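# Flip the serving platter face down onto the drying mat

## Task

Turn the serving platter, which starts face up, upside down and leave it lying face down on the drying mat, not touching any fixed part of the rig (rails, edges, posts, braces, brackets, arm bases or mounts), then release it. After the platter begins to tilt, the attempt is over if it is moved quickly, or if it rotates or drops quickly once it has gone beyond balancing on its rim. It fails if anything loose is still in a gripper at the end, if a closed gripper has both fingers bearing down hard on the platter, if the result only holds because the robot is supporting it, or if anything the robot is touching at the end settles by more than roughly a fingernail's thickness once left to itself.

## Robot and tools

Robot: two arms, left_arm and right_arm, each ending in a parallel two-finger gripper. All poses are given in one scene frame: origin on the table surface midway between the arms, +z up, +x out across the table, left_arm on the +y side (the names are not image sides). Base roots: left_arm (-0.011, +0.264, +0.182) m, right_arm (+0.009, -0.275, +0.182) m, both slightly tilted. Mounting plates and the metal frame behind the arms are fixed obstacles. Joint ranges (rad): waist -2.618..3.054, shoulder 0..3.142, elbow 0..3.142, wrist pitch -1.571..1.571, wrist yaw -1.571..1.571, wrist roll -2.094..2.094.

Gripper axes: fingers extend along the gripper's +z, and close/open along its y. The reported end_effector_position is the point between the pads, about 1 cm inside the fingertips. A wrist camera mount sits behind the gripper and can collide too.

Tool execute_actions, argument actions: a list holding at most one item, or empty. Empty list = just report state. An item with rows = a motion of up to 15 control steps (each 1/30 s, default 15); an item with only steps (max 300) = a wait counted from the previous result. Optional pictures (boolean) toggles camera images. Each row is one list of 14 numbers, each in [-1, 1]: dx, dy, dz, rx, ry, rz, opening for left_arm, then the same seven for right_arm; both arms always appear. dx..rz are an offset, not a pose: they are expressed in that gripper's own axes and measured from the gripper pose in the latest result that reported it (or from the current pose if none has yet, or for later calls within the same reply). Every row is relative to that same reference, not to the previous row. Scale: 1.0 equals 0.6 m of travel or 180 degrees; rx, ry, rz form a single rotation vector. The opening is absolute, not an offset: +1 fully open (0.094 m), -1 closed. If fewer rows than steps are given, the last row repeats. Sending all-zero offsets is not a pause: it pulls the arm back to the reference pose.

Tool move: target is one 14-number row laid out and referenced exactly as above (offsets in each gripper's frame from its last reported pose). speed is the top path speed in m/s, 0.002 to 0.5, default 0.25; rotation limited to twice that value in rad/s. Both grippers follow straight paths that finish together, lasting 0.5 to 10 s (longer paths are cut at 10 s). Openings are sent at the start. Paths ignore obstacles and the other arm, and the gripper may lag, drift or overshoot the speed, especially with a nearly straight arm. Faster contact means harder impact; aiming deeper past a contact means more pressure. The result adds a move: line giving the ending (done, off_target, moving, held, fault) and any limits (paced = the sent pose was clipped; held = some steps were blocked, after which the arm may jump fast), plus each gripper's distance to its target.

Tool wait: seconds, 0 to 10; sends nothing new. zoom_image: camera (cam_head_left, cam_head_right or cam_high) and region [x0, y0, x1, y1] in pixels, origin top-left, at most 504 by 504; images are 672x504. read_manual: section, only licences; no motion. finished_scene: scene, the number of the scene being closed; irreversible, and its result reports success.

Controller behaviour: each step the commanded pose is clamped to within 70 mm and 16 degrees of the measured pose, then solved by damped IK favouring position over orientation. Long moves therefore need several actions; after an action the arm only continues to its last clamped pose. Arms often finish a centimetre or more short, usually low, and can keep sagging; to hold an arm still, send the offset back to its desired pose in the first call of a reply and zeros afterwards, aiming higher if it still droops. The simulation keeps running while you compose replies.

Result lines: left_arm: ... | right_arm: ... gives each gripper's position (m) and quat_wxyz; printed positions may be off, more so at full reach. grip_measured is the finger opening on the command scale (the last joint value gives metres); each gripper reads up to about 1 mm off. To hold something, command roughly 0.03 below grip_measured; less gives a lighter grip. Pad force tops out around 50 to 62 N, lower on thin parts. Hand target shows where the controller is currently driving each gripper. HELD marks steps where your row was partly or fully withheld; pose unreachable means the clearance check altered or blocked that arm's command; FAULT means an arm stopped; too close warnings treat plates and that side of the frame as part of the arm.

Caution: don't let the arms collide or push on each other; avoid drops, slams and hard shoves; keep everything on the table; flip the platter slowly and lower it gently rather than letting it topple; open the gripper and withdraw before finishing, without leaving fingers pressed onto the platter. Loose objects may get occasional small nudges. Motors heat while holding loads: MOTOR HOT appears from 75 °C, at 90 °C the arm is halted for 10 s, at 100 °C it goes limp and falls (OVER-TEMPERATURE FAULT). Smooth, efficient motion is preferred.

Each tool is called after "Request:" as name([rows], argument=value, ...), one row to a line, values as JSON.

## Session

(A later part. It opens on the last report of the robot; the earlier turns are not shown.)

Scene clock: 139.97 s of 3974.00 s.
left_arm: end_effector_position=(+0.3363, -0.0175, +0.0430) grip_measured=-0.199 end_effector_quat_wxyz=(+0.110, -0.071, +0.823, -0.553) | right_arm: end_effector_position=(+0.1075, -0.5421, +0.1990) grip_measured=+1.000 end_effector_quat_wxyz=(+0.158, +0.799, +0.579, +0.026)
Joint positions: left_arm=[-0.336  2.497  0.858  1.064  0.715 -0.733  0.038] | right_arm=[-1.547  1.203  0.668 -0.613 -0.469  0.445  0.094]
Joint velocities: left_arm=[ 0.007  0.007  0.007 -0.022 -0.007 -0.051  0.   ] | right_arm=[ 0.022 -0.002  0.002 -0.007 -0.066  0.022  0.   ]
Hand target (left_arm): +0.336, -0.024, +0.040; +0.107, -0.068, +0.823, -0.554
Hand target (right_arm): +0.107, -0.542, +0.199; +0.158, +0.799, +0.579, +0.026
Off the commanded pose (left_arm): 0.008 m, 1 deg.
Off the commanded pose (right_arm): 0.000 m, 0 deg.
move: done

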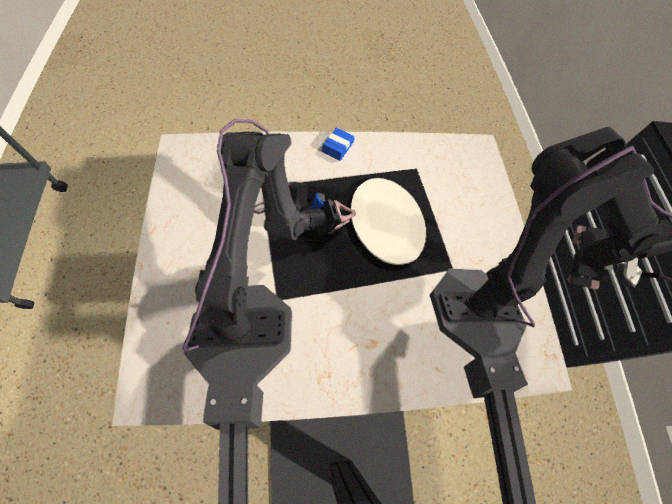

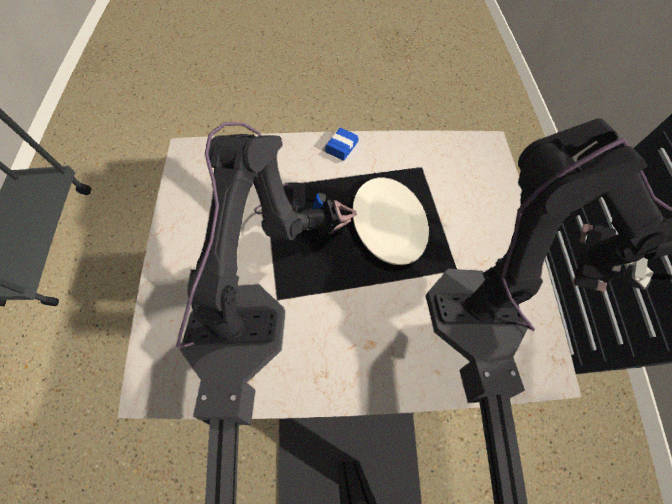

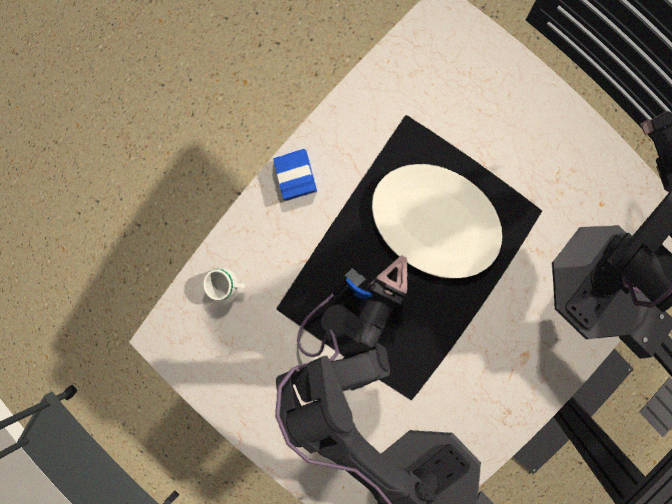

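Request:
move(target=[0,-0.012,0.085,0,0,0,-0.2,0,0,0,0,0,0,1], speed=0.03)

Request:
move(target=[0,0,0,0,0,0,-1,0,0,0,0,0,0,1])

Request:
zoom_image(camera="cam_head_left", region=[300,160,440,265])

Scene clock: 148.93 s of 3974.00 s.
left_arm: end_effector_position=(+0.3528, -0.0568, +0.0333) grip_measured=-0.199 end_effector_quat_wxyz=(+0.116, -0.076, +0.823, -0.550) | right_arm: end_effector_position=(+0.1075, -0.5421, +0.1990) grip_measured=+1.000 end_effector_quat_wxyz=(+0.158, +0.799, +0.579, +0.026)
Joint positions: left_arm=[-0.42   2.577  1.004  1.045  0.628 -0.798  0.038] | right_arm=[-1.547  1.203  0.668 -0.613 -0.469  0.445  0.094]
Joint velocities: left_arm=[-0.002 -0.007  0.012 -0.022 -0.007 -0.051 -0.001] | right_arm=[-0.012 -0.022 -0.007 -0.007 -0.007 -0.11   0.   ]
Hand target (left_arm): +0.350, -0.066, +0.032; +0.110, -0.071, +0.823, -0.552
Hand target (right_arm): +0.107, -0.542, +0.199; +0.158, +0.799, +0.579, +0.026
Off the commanded pose (left_arm): 0.010 m, 1 deg.
Off the commanded pose (right_arm): 0.000 m, 0 deg.
After step 90, 4.00 s passed at rest.
move: done

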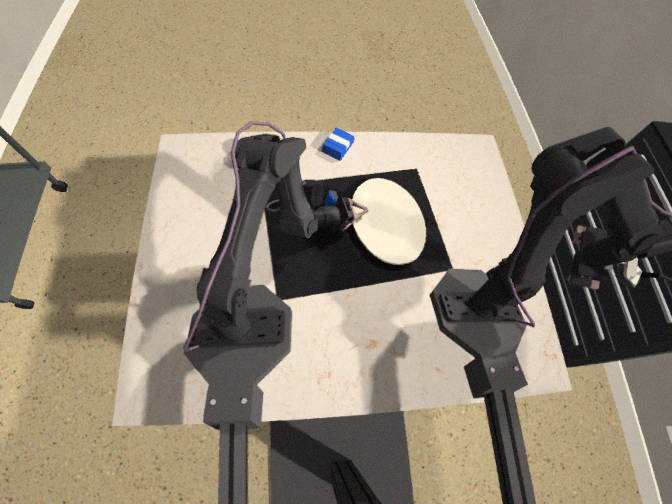

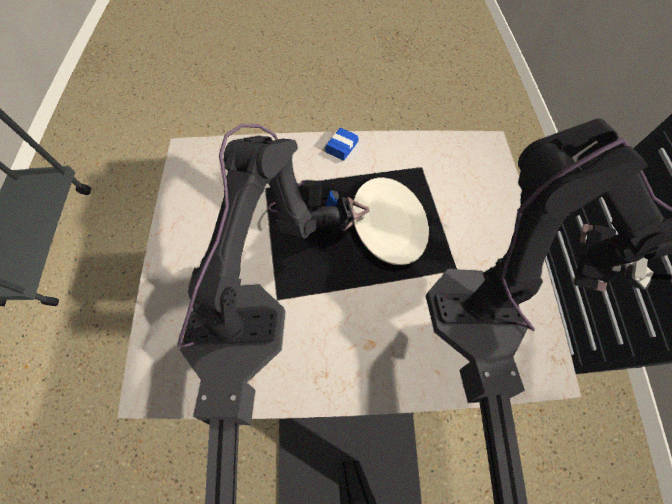

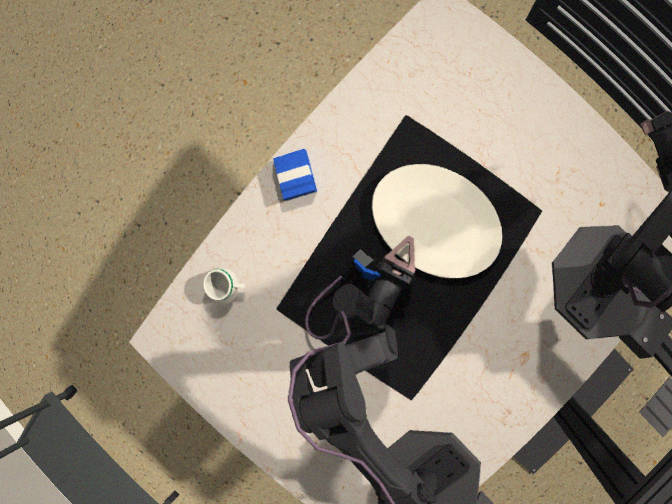

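Scene clock: 149.43 s of 3974.00 s.
left_arm: end_effector_position=(+0.3567, -0.0559, +0.0388) grip_measured=-0.880 end_effector_quat_wxyz=(+0.119, -0.078, +0.817, -0.559) | right_arm: end_effector_position=(+0.1075, -0.5421, +0.1990) grip_measured=+1.000 end_effector_quat_wxyz=(+0.158, +0.799, +0.579, +0.026)
Joint positions: left_arm=[-0.413  2.571  1.004  1.061  0.644 -0.811  0.006] | right_arm=[-1.547  1.203  0.668 -0.613 -0.469  0.445  0.094]
Joint velocities: left_arm=[ 0.007 -0.002 -0.002  0.007 -0.022  0.081  0.001] | right_arm=[-0.012 -0.017  0.017 -0.125  0.022 -0.051  0.   ]
Hand target (left_arm): +0.352, -0.057, +0.033; +0.116, -0.076, +0.823, -0.550
Hand target (right_arm): +0.107, -0.542, +0.199; +0.158, +0.799, +0.579, +0.026
Off the commanded pose (left_arm): 0.007 m, 1 deg.
Off the commanded pose (right_arm): 0.000 m, 0 deg.
move: done

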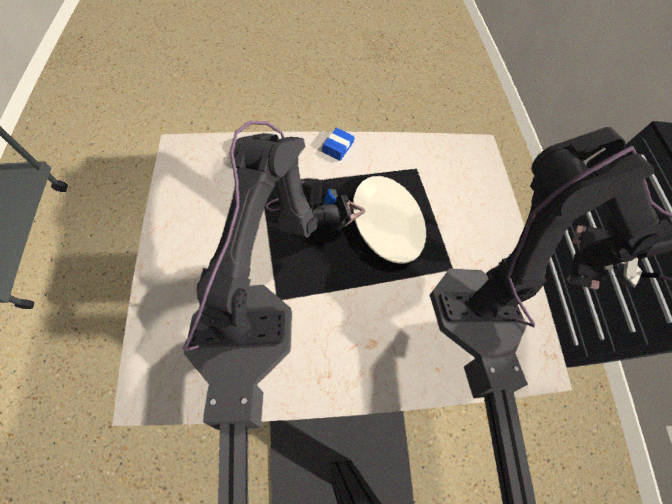

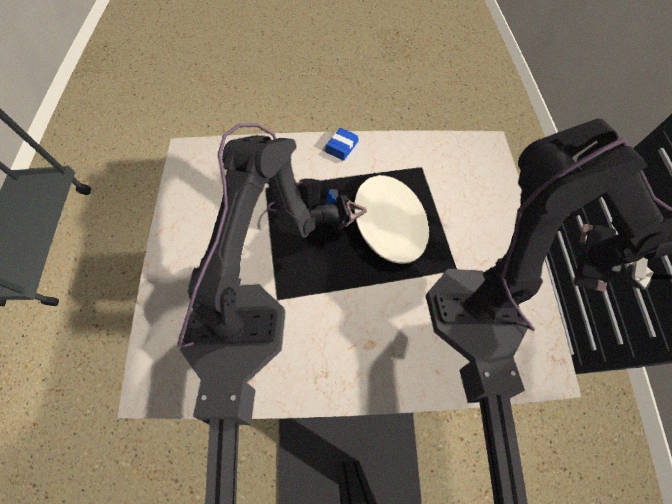

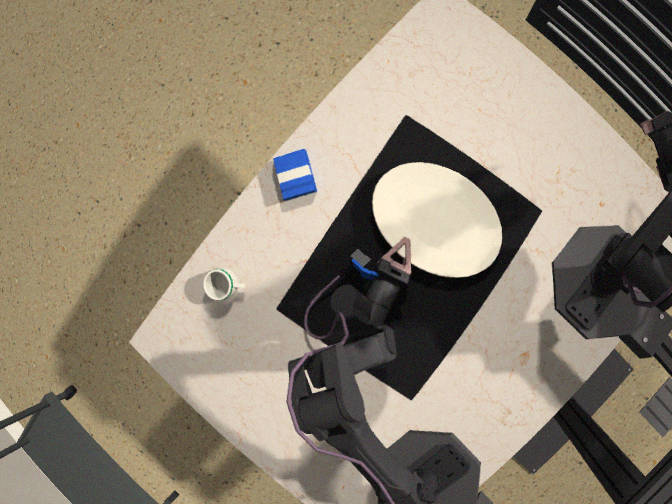

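Region (300, 160, 440, 265) of cam_head_left's 672x504 image, scaled by 3.600, with more detail than that image has; it fills the top 378 rows of this view, and the rest is white.

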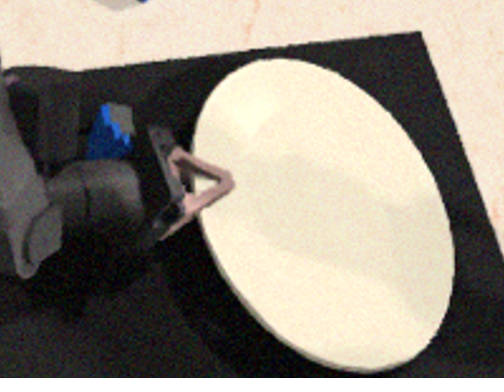

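Request:
move(target=[-0.02,-0.26,-0.25,0,0,0,-1,0,0,0,0,0,0,1], speed=0.04)

Scene clock: 160.30 s of 3974.00 s.
left_arm: end_effector_position=(+0.3064, +0.0520, +0.1728) grip_measured=-0.879 end_effector_quat_wxyz=(+0.087, -0.123, +0.883, -0.445) | right_arm: end_effector_position=(+0.1075, -0.5421, +0.1990) grip_measured=+1.000 end_effector_quat_wxyz=(+0.158, +0.799, +0.579, +0.026)
Joint positions: left_arm=[-0.359  1.611  0.558  0.3    0.488 -0.722  0.006] | right_arm=[-1.547  1.203  0.668 -0.613 -0.469  0.445  0.094]
Joint velocities: left_arm=[ 0.002 -0.007 -0.017 -0.212  0.051 -0.007  0.   ] | right_arm=[ 0.007 -0.007  0.027 -0.051  0.022  0.051  0.   ]
Hand target (left_arm): +0.318, +0.030, +0.232; +0.115, -0.071, +0.827, -0.546
Hand target (right_arm): +0.107, -0.542, +0.199; +0.158, +0.799, +0.579, +0.026
Off the commanded pose (left_arm): 0.073 m, 16 deg; orientation clipped at the last step of the last action.
Off the commanded pose (right_arm): 0.000 m, 0 deg.
After step 90, 1.73 s passed at rest.
move: off_target (left_arm); limits=paced

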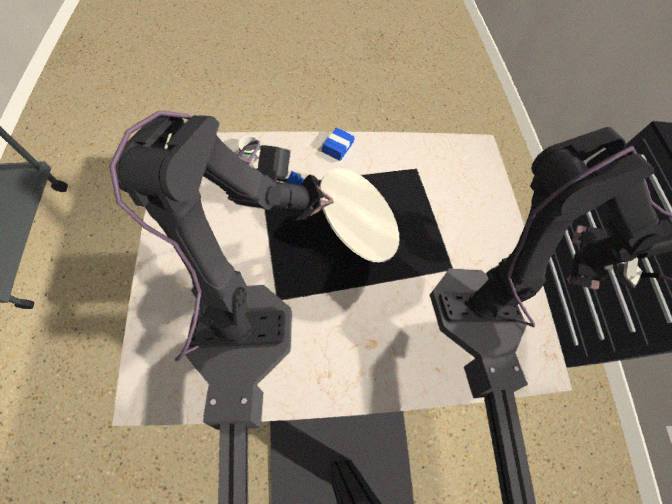

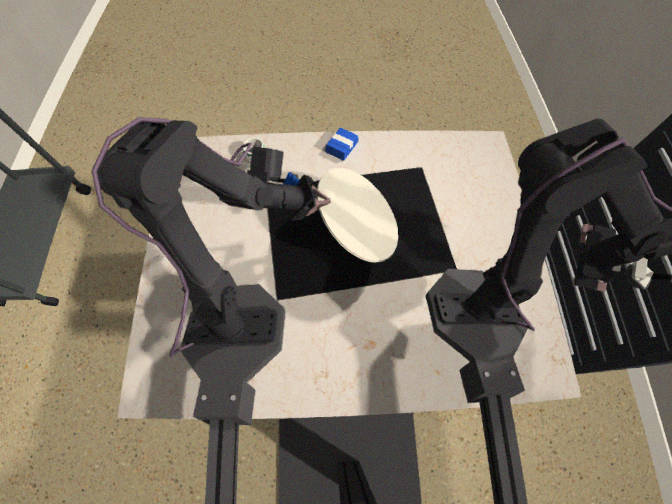

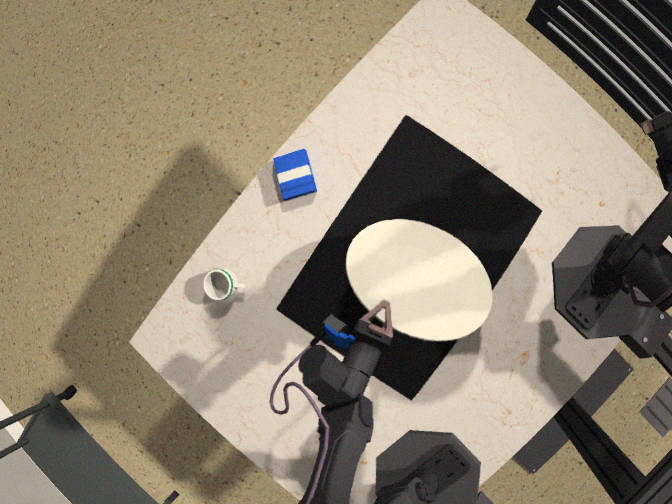

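Request:
move(target=[-0.007,-0.15,-0.11,-0.19,0,0,-1,0,0,0,0,0,0,1], speed=0.03)

Scene clock: 179.20 s of 3974.00 s.
left_arm: end_effector_position=(+0.2932, +0.0812, +0.2557) grip_measured=-0.878 end_effector_quat_wxyz=(+0.032, -0.139, +0.984, -0.104) | right_arm: end_effector_position=(+0.1075, -0.5421, +0.1990) grip_measured=+1.000 end_effector_quat_wxyz=(+0.158, +0.799, +0.579, +0.026)
Joint positions: left_arm=[-0.698  1.549  1.208 -0.922 -0.191 -0.938  0.006] | right_arm=[-1.547  1.203  0.668 -0.613 -0.469  0.445  0.094]
Joint velocities: left_arm=[ 0.002 -0.002  0.022 -0.022 -0.022  0.007 -0.001] | right_arm=[ 0.002 -0.002 -0.012  0.037 -0.022 -0.037  0.   ]
Hand target (left_arm): +0.304, +0.057, +0.286; +0.046, -0.141, +0.975, -0.165
Hand target (right_arm): +0.107, -0.542, +0.199; +0.158, +0.799, +0.579, +0.026
Off the commanded pose (left_arm): 0.043 m, 7 deg.
Off the commanded pose (right_arm): 0.000 m, 0 deg.
After step 90, 5.77 s passed at rest.
move: off_target (left_arm)

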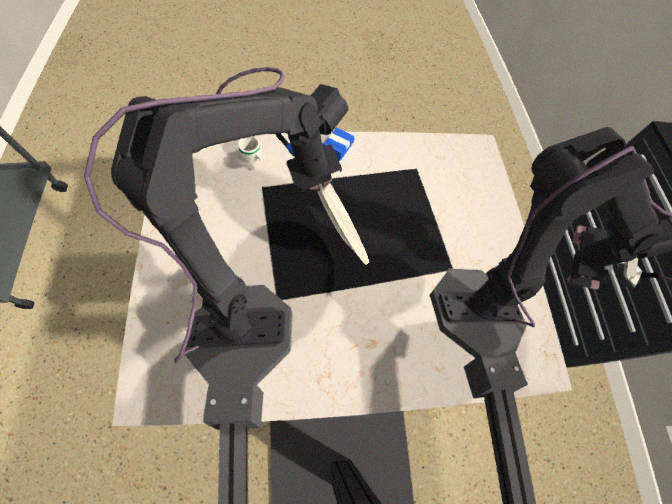

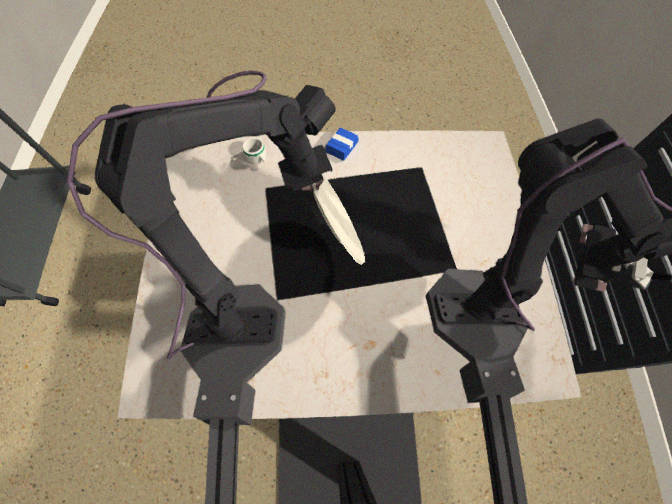

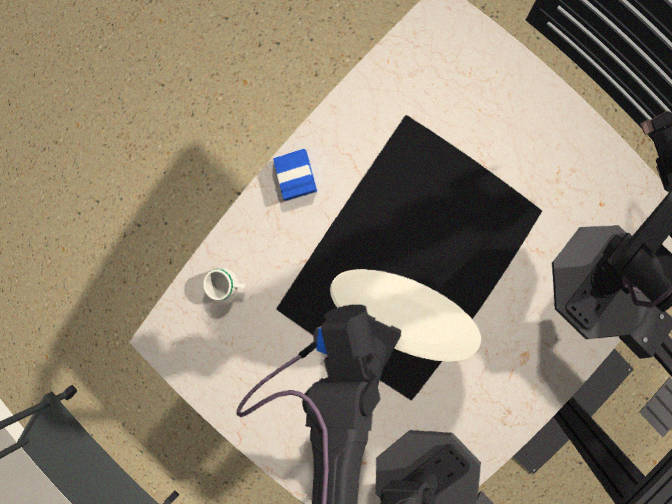

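Request:
move(target=[0,0,-0.06,0,0,0.48,-1,0,0,0,0,0,0,1], speed=0.09)

Request:
move(target=[0,0,-0.03,0,0,0.47,-1,0,0,0,0,0,0,1], speed=0.09)

Scene clock: 194.70 s of 3974.00 s.
left_arm: end_effector_position=(+0.2839, +0.0985, +0.2613) grip_measured=-0.877 end_effector_quat_wxyz=(+0.058, +0.570, +0.819, -0.037) | right_arm: end_effector_position=(+0.1075, -0.5421, +0.1990) grip_measured=+1.000 end_effector_quat_wxyz=(+0.158, +0.799, +0.579, +0.026)
Joint positions: left_arm=[-0.698  1.543  1.24  -1.037 -0.221  0.541  0.006] | right_arm=[-1.547  1.203  0.668 -0.613 -0.469  0.445  0.094]
Joint velocities: left_arm=[-0.027 -0.022 -0.002 -0.037 -0.066  0.007 -0.   ] | right_arm=[ 0.002 -0.012 -0.002 -0.022  0.051  0.066  0.   ]
Hand target (left_arm): +0.289, +0.089, +0.290; +0.095, +0.573, +0.812, -0.054
Hand target (right_arm): +0.107, -0.542, +0.199; +0.158, +0.799, +0.579, +0.026
Off the commanded pose (left_arm): 0.032 m, 5 deg.
Off the commanded pose (right_arm): 0.000 m, 0 deg.
After step 90, 3.73 s passed at rest.
move: off_target (left_arm)

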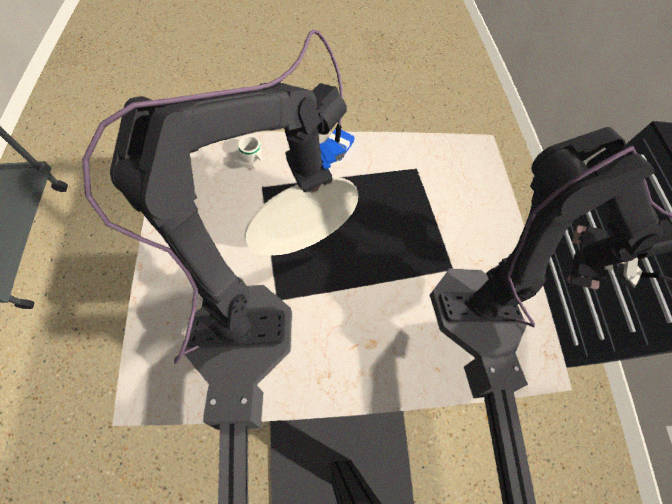

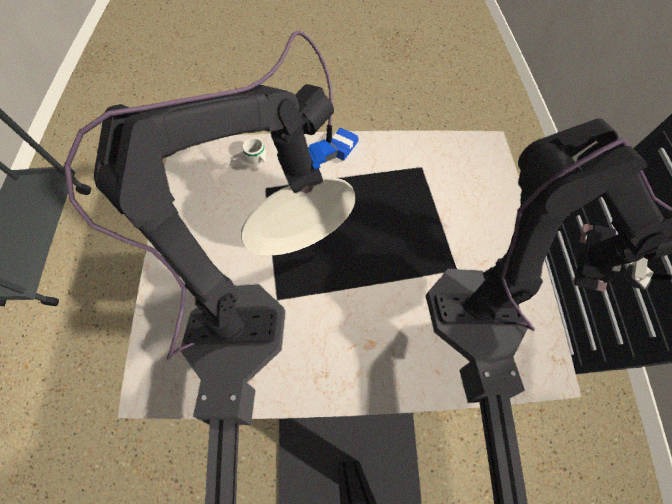

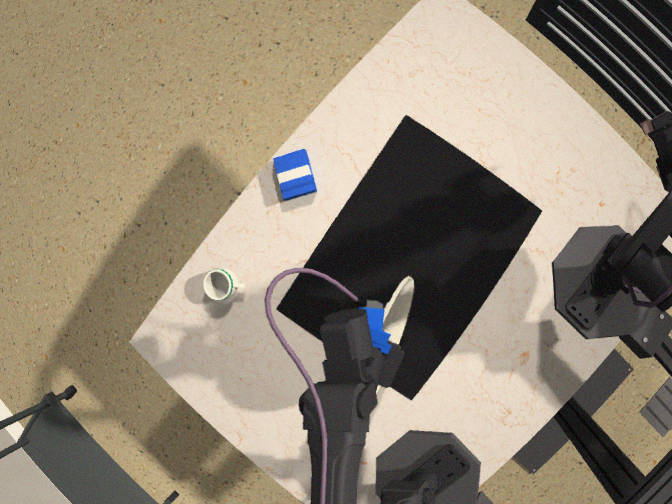

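Scene clock: 203.30 s of 3974.00 s.
left_arm: end_effector_position=(+0.2667, +0.1073, +0.2512) grip_measured=-0.877 end_effector_quat_wxyz=(+0.035, +0.974, +0.224, -0.020) | right_arm: end_effector_position=(+0.1075, -0.5421, +0.1990) grip_measured=+1.000 end_effector_quat_wxyz=(+0.158, +0.799, +0.579, +0.026)
Joint positions: left_arm=[-0.698  1.564  1.226 -1.096 -0.213  1.992  0.006] | right_arm=[-1.547  1.203  0.668 -0.613 -0.469  0.445  0.094]
Joint velocities: left_arm=[ 0.002 -0.002 -0.017 -0.051 -0.007 -0.066 -0.   ] | right_arm=[-0.002  0.007 -0.027 -0.022  0.037 -0.095  0.   ]
Hand target (left_arm): +0.282, +0.102, +0.279; +0.068, +0.972, +0.223, +0.011
Hand target (right_arm): +0.107, -0.542, +0.199; +0.158, +0.799, +0.579, +0.026
Off the commanded pose (left_arm): 0.033 m, 5 deg.
Off the commanded pose (right_arm): 0.000 m, 0 deg.
move: off_target (left_arm)

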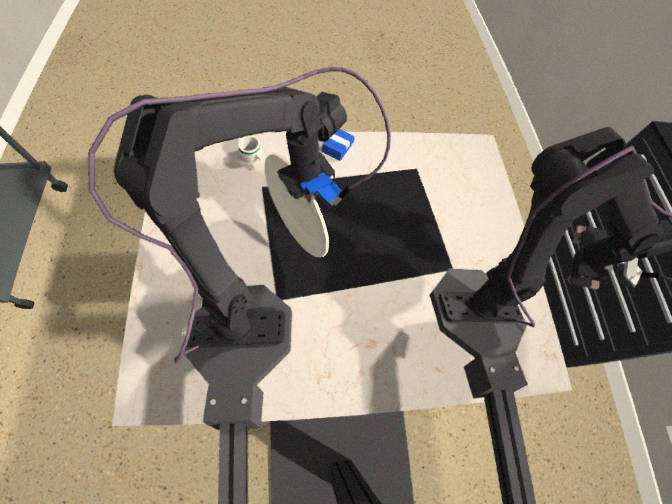

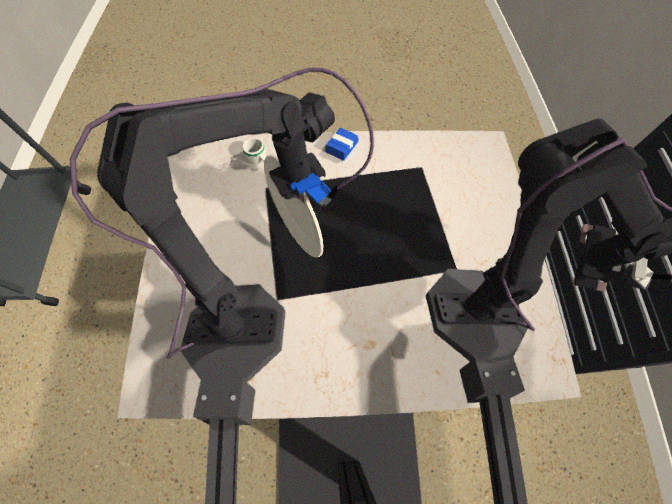

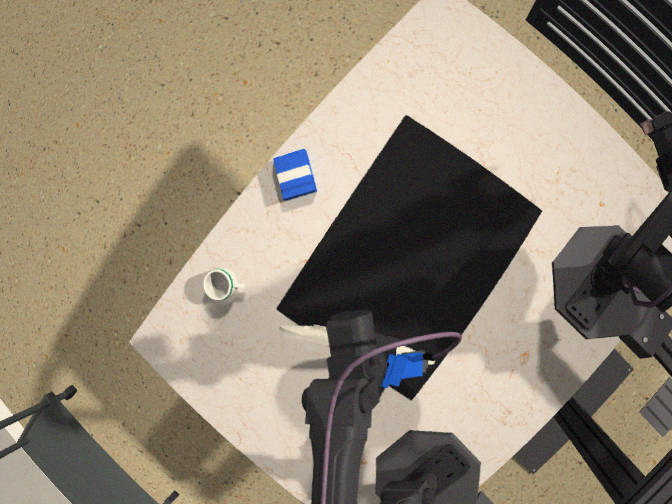

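Request:
move(target=[-0.055,0.33,-0.02,-0.15,0,0,-1,0,0,0,0,0,0,1], speed=0.035)

Scene clock: 220.13 s of 3974.00 s.
left_arm: end_effector_position=(+0.3013, -0.0451, +0.2340) grip_measured=-0.877 end_effector_quat_wxyz=(+0.176, +0.958, +0.224, +0.000) | right_arm: end_effector_position=(+0.1075, -0.5421, +0.1990) grip_measured=+1.000 end_effector_quat_wxyz=(+0.158, +0.799, +0.579, +0.026)
Joint positions: left_arm=[-0.859  1.867  1.408 -0.738 -0.128  1.876  0.006] | right_arm=[-1.547  1.203  0.668 -0.613 -0.469  0.445  0.094]
Joint velocities: left_arm=[ 0.012 -0.002  0.002 -0.051 -0.066  0.022  0.   ] | right_arm=[-0.027 -0.007 -0.002  0.022  0.081 -0.007  0.   ]
Hand target (left_arm): +0.323, -0.078, +0.281; +0.260, +0.939, +0.221, +0.033
Hand target (right_arm): +0.107, -0.542, +0.199; +0.158, +0.799, +0.579, +0.026
Off the commanded pose (left_arm): 0.062 m, 11 deg.
Off the commanded pose (right_arm): 0.000 m, 0 deg.
After step 90, 6.77 s passed at rest.
move: off_target (left_arm)

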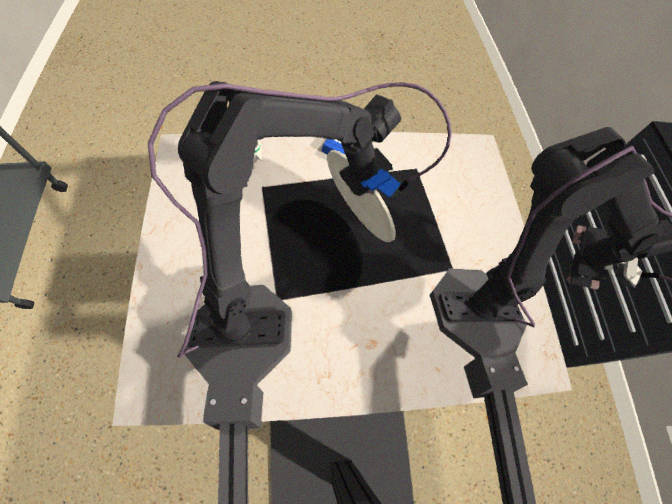

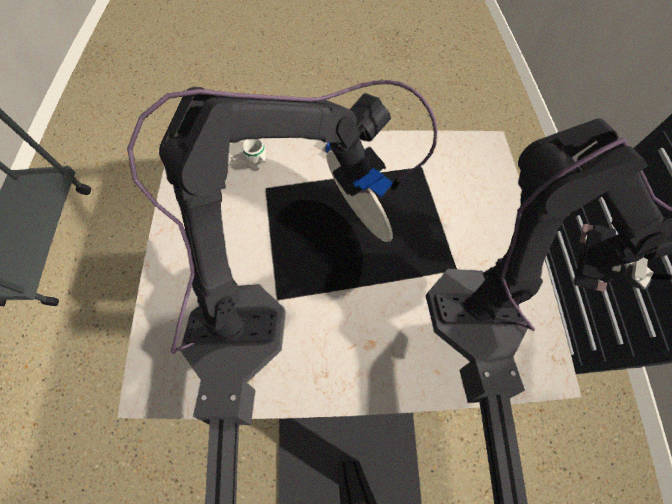

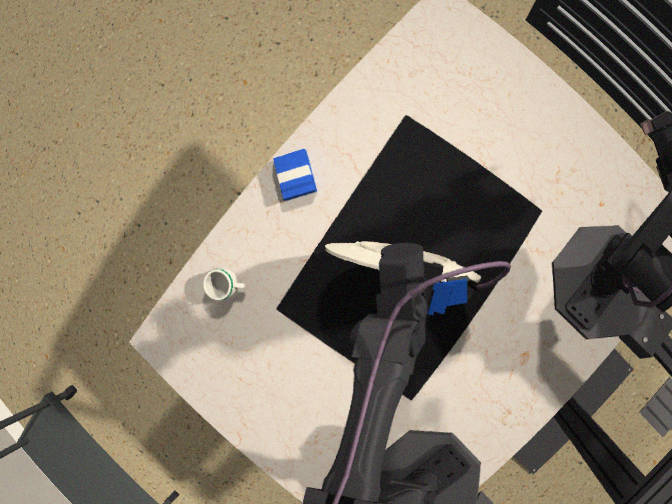

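Request:
move(target=[-0.095,0.075,0.045,-0.12,0,0,-1,0,0,0,0,0,0,1], speed=0.03)

Scene clock: 236.83 s of 3974.00 s.
left_arm: end_effector_position=(+0.2538, -0.0702, +0.1923) grip_measured=-0.877 end_effector_quat_wxyz=(+0.242, +0.943, +0.226, +0.024) | right_arm: end_effector_position=(+0.1075, -0.5421, +0.1990) grip_measured=+1.000 end_effector_quat_wxyz=(+0.158, +0.799, +0.579, +0.026)
Joint positions: left_arm=[-0.957  1.831  1.061 -0.297 -0.149  1.805  0.006] | right_arm=[-1.547  1.203  0.668 -0.613 -0.469  0.445  0.094]
Joint velocities: left_arm=[-0.002  0.012  0.002  0.007 -0.022  0.051  0.   ] | right_arm=[ 0.002 -0.012 -0.007 -0.022 -0.051 -0.022  0.   ]
Hand target (left_arm): +0.270, -0.110, +0.234; +0.346, +0.911, +0.219, +0.042
Hand target (right_arm): +0.107, -0.542, +0.199; +0.158, +0.799, +0.579, +0.026
Off the commanded pose (left_arm): 0.061 m, 14 deg.
Off the commanded pose (right_arm): 0.000 m, 0 deg.
After step 90, 7.20 s passed at rest.
move: off_target (left_arm)

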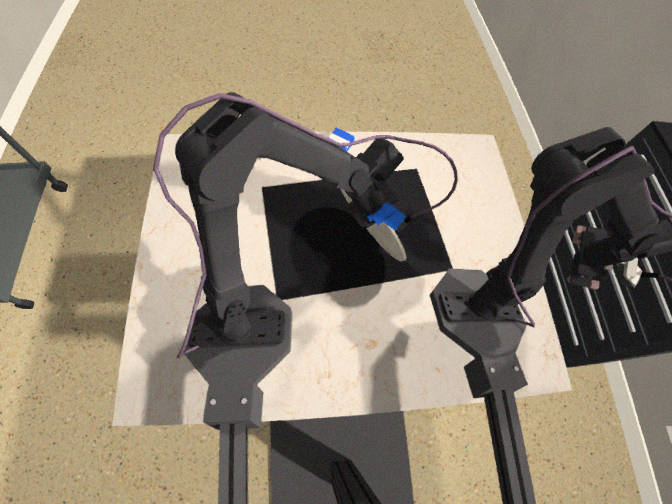

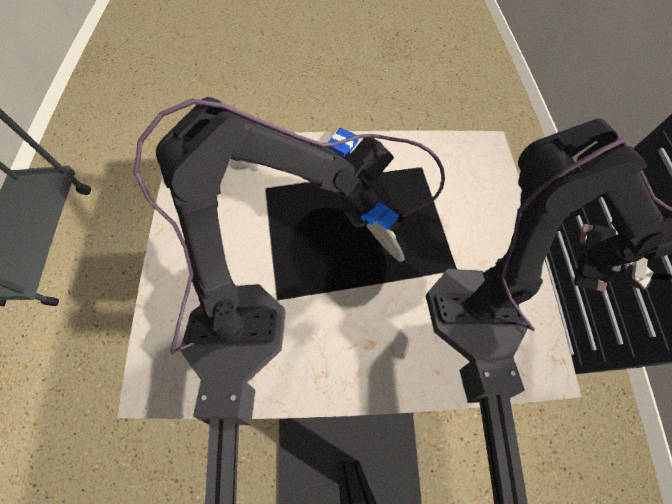

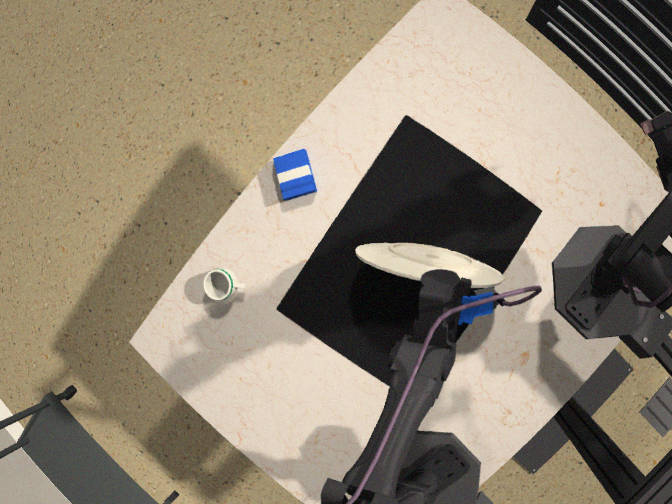

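Request:
move(target=[0.085,-0.08,0.04,-0.14,0,0,-1,0,0,0,0,0,0,1], speed=0.02)

Scene clock: 258.23 s of 3974.00 s.
left_arm: end_effector_position=(+0.2529, -0.0354, +0.1620) grip_measured=-0.878 end_effector_quat_wxyz=(+0.439, +0.877, +0.195, +0.017) | right_arm: end_effector_position=(+0.1075, -0.5421, +0.1990) grip_measured=+1.000 end_effector_quat_wxyz=(+0.158, +0.799, +0.579, +0.026)
Joint positions: left_arm=[-0.711  1.779  0.563  0.487  0.253  1.998  0.006] | right_arm=[-1.547  1.203  0.668 -0.613 -0.469  0.445  0.094]
Joint velocities: left_arm=[-0.002 -0.002  0.002 -0.037  0.007 -0.037 -0.002] | right_arm=[-0.017 -0.017 -0.007 -0.066 -0.037  0.022  0.   ]
Hand target (left_arm): +0.278, -0.025, +0.151; +0.423, +0.877, +0.217, +0.066
Hand target (right_arm): +0.107, -0.542, +0.199; +0.158, +0.799, +0.579, +0.026
Off the commanded pose (left_arm): 0.037 m, 7 deg.
Off the commanded pose (right_arm): 0.000 m, 0 deg.
After step 90, 8.20 s passed at rest.
move: off_target (left_arm; path cut at 10 s)

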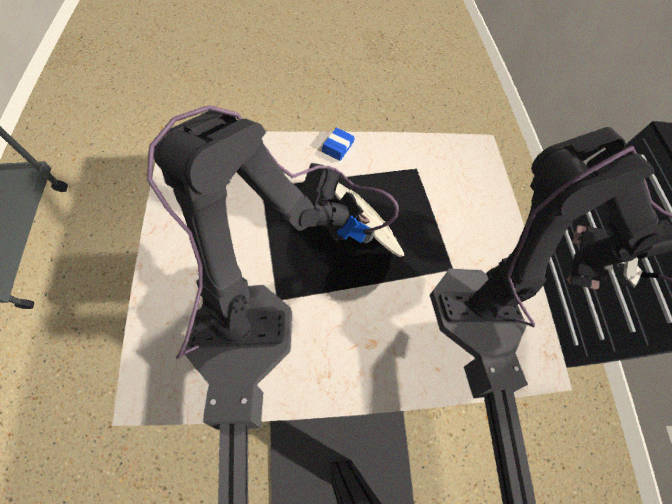

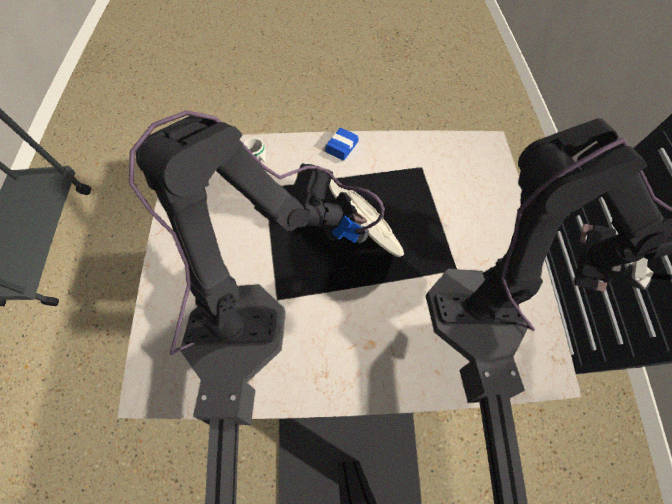

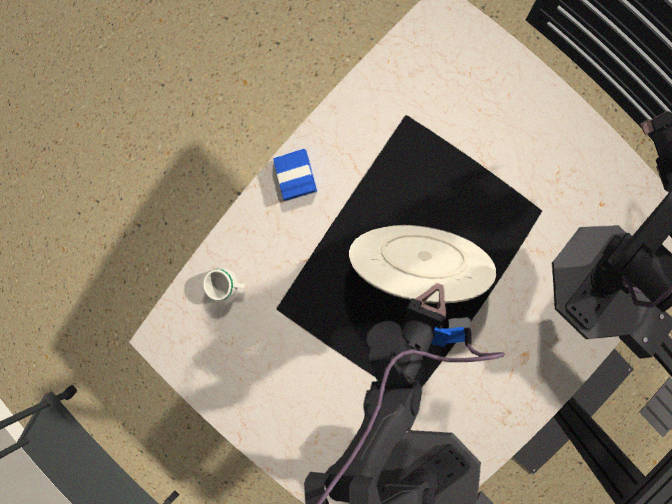

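Request:
move(target=[0.115,-0.123,0.02,-0.13,0,0,-1,0,0,0,0,0,0,1], speed=0.015)

Scene clock: 276.57 s of 3974.00 s.
left_arm: end_effector_position=(+0.2665, -0.0059, +0.1195) grip_measured=-0.877 end_effector_quat_wxyz=(+0.591, +0.792, +0.152, +0.020) | right_arm: end_effector_position=(+0.1075, -0.5421, +0.1990) grip_measured=+1.000 end_effector_quat_wxyz=(+0.158, +0.799, +0.579, +0.026)
Joint positions: left_arm=[-0.405  2.237  0.484  1.232  0.742  2.099  0.006] | right_arm=[-1.547  1.203  0.668 -0.613 -0.469  0.445  0.094]
Joint velocities: left_arm=[-0.007 -0.007 -0.002  0.037 -0.022  0.066  0.001] | right_arm=[-0.002  0.002  0.002  0.037 -0.022 -0.081  0.   ]
Hand target (left_arm): +0.284, +0.005, +0.108; +0.569, +0.799, +0.190, +0.047
Hand target (right_arm): +0.107, -0.542, +0.199; +0.158, +0.799, +0.579, +0.026
Off the commanded pose (left_arm): 0.050 m, 7 deg.
Off the commanded pose (right_arm): 0.000 m, 0 deg.
After step 90, 5.13 s passed at rest.
move: off_target (left_arm; path cut at 10 s)

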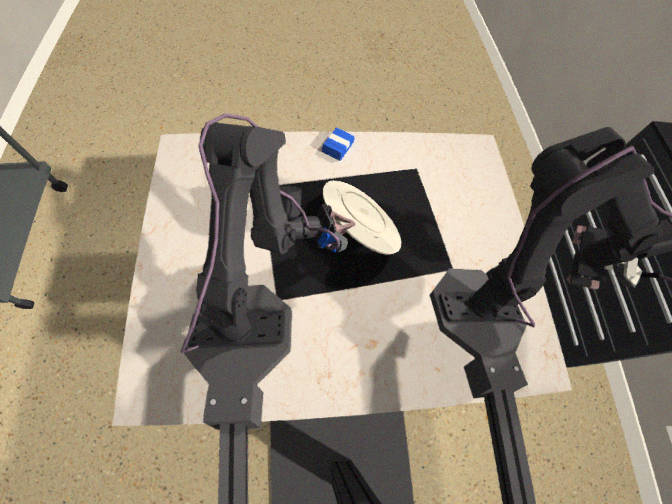

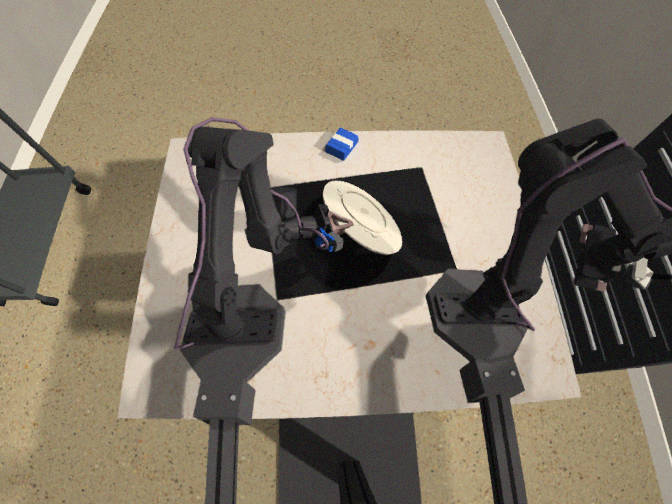

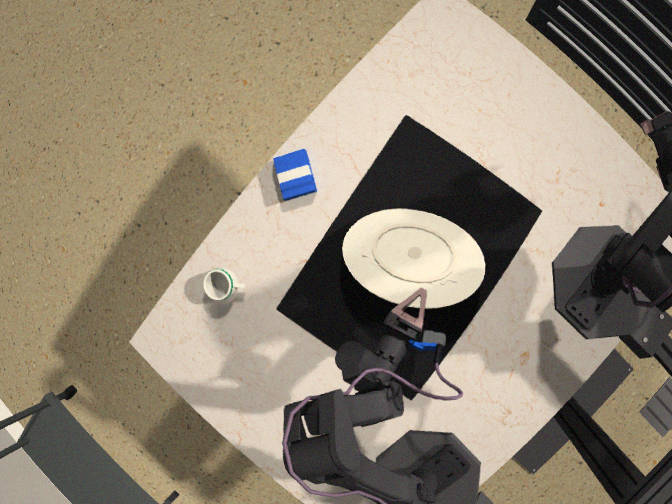

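Request:
move(target=[0.04,-0.125,0,0,0,0,-0.6,0,0,0,0,0,0,1], speed=0.012)

Request:
zoom_image(camera="cam_head_left", region=[280,160,440,280])

Scene clock: 290.23 s of 3974.00 s.
left_arm: end_effector_position=(+0.2597, +0.0153, +0.0548) grip_measured=-0.598 end_effector_quat_wxyz=(+0.613, +0.771, +0.171, +0.006) | right_arm: end_effector_position=(+0.1075, -0.5421, +0.1990) grip_measured=+1.000 end_effector_quat_wxyz=(+0.158, +0.799, +0.579, +0.026)
Joint positions: left_arm=[-0.265  2.61   0.595  1.484  0.896  2.1    0.019] | right_arm=[-1.547  1.203  0.668 -0.613 -0.469  0.445  0.094]
Joint velocities: left_arm=[ 0.017  0.007 -0.012 -0.007 -0.037 -0.051 -0.   ] | right_arm=[ 0.007 -0.007 -0.022  0.007 -0.022 -0.037  0.   ]
Hand target (left_arm): +0.274, +0.019, +0.047; +0.604, +0.775, +0.184, +0.026
Hand target (right_arm): +0.107, -0.542, +0.199; +0.158, +0.799, +0.579, +0.026
Off the commanded pose (left_arm): 0.017 m, 4 deg.
Off the commanded pose (right_arm): 0.000 m, 0 deg.
joint sent to its limit (left arm) — the command would take joint 6 (wrist roll) past its upper limit, so that joint was sent only as far as its limit.
After step 90, 3.90 s passed at rest.
move: off_target (left_arm)

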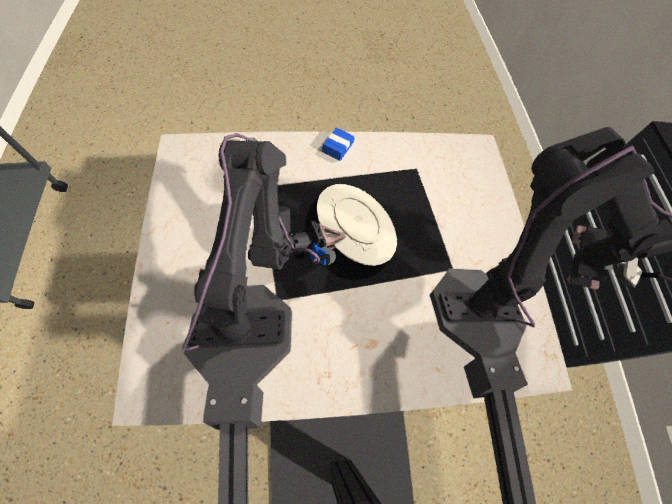

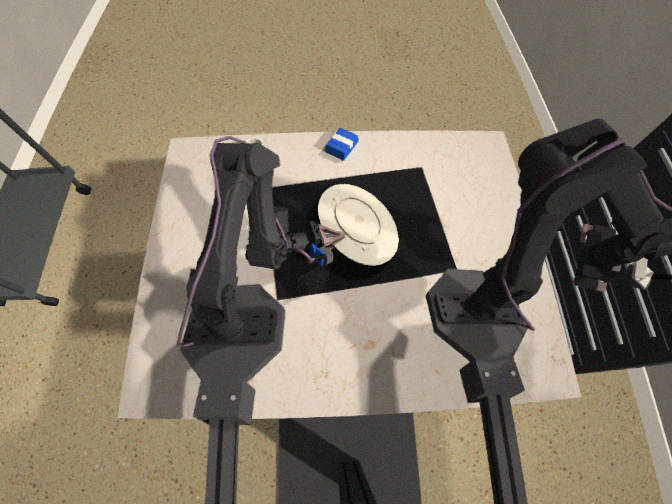

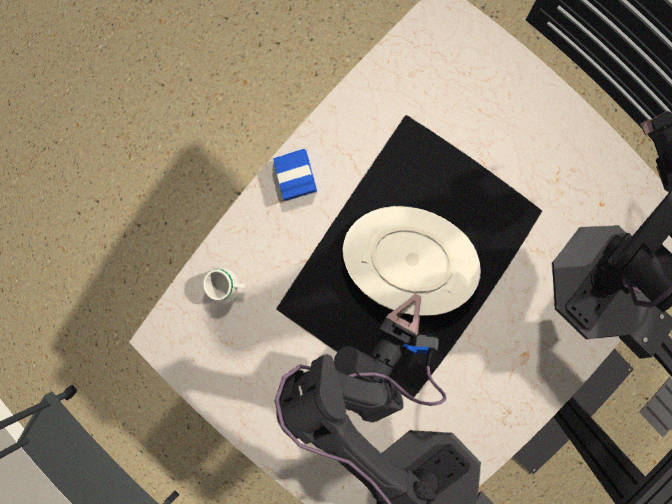

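Region (280, 160, 440, 280) of cam_head_left's 672x504 image, scaled by 3.150, with more detail than that image has; it fills the top 378 rows of this view, and the rest is white.

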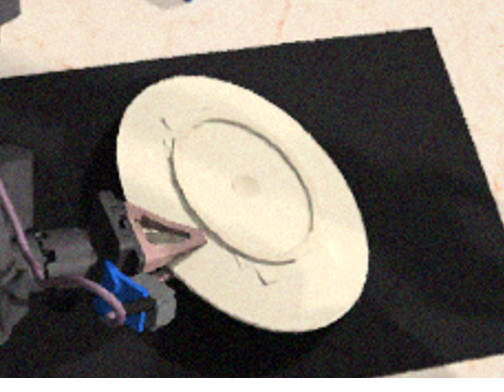

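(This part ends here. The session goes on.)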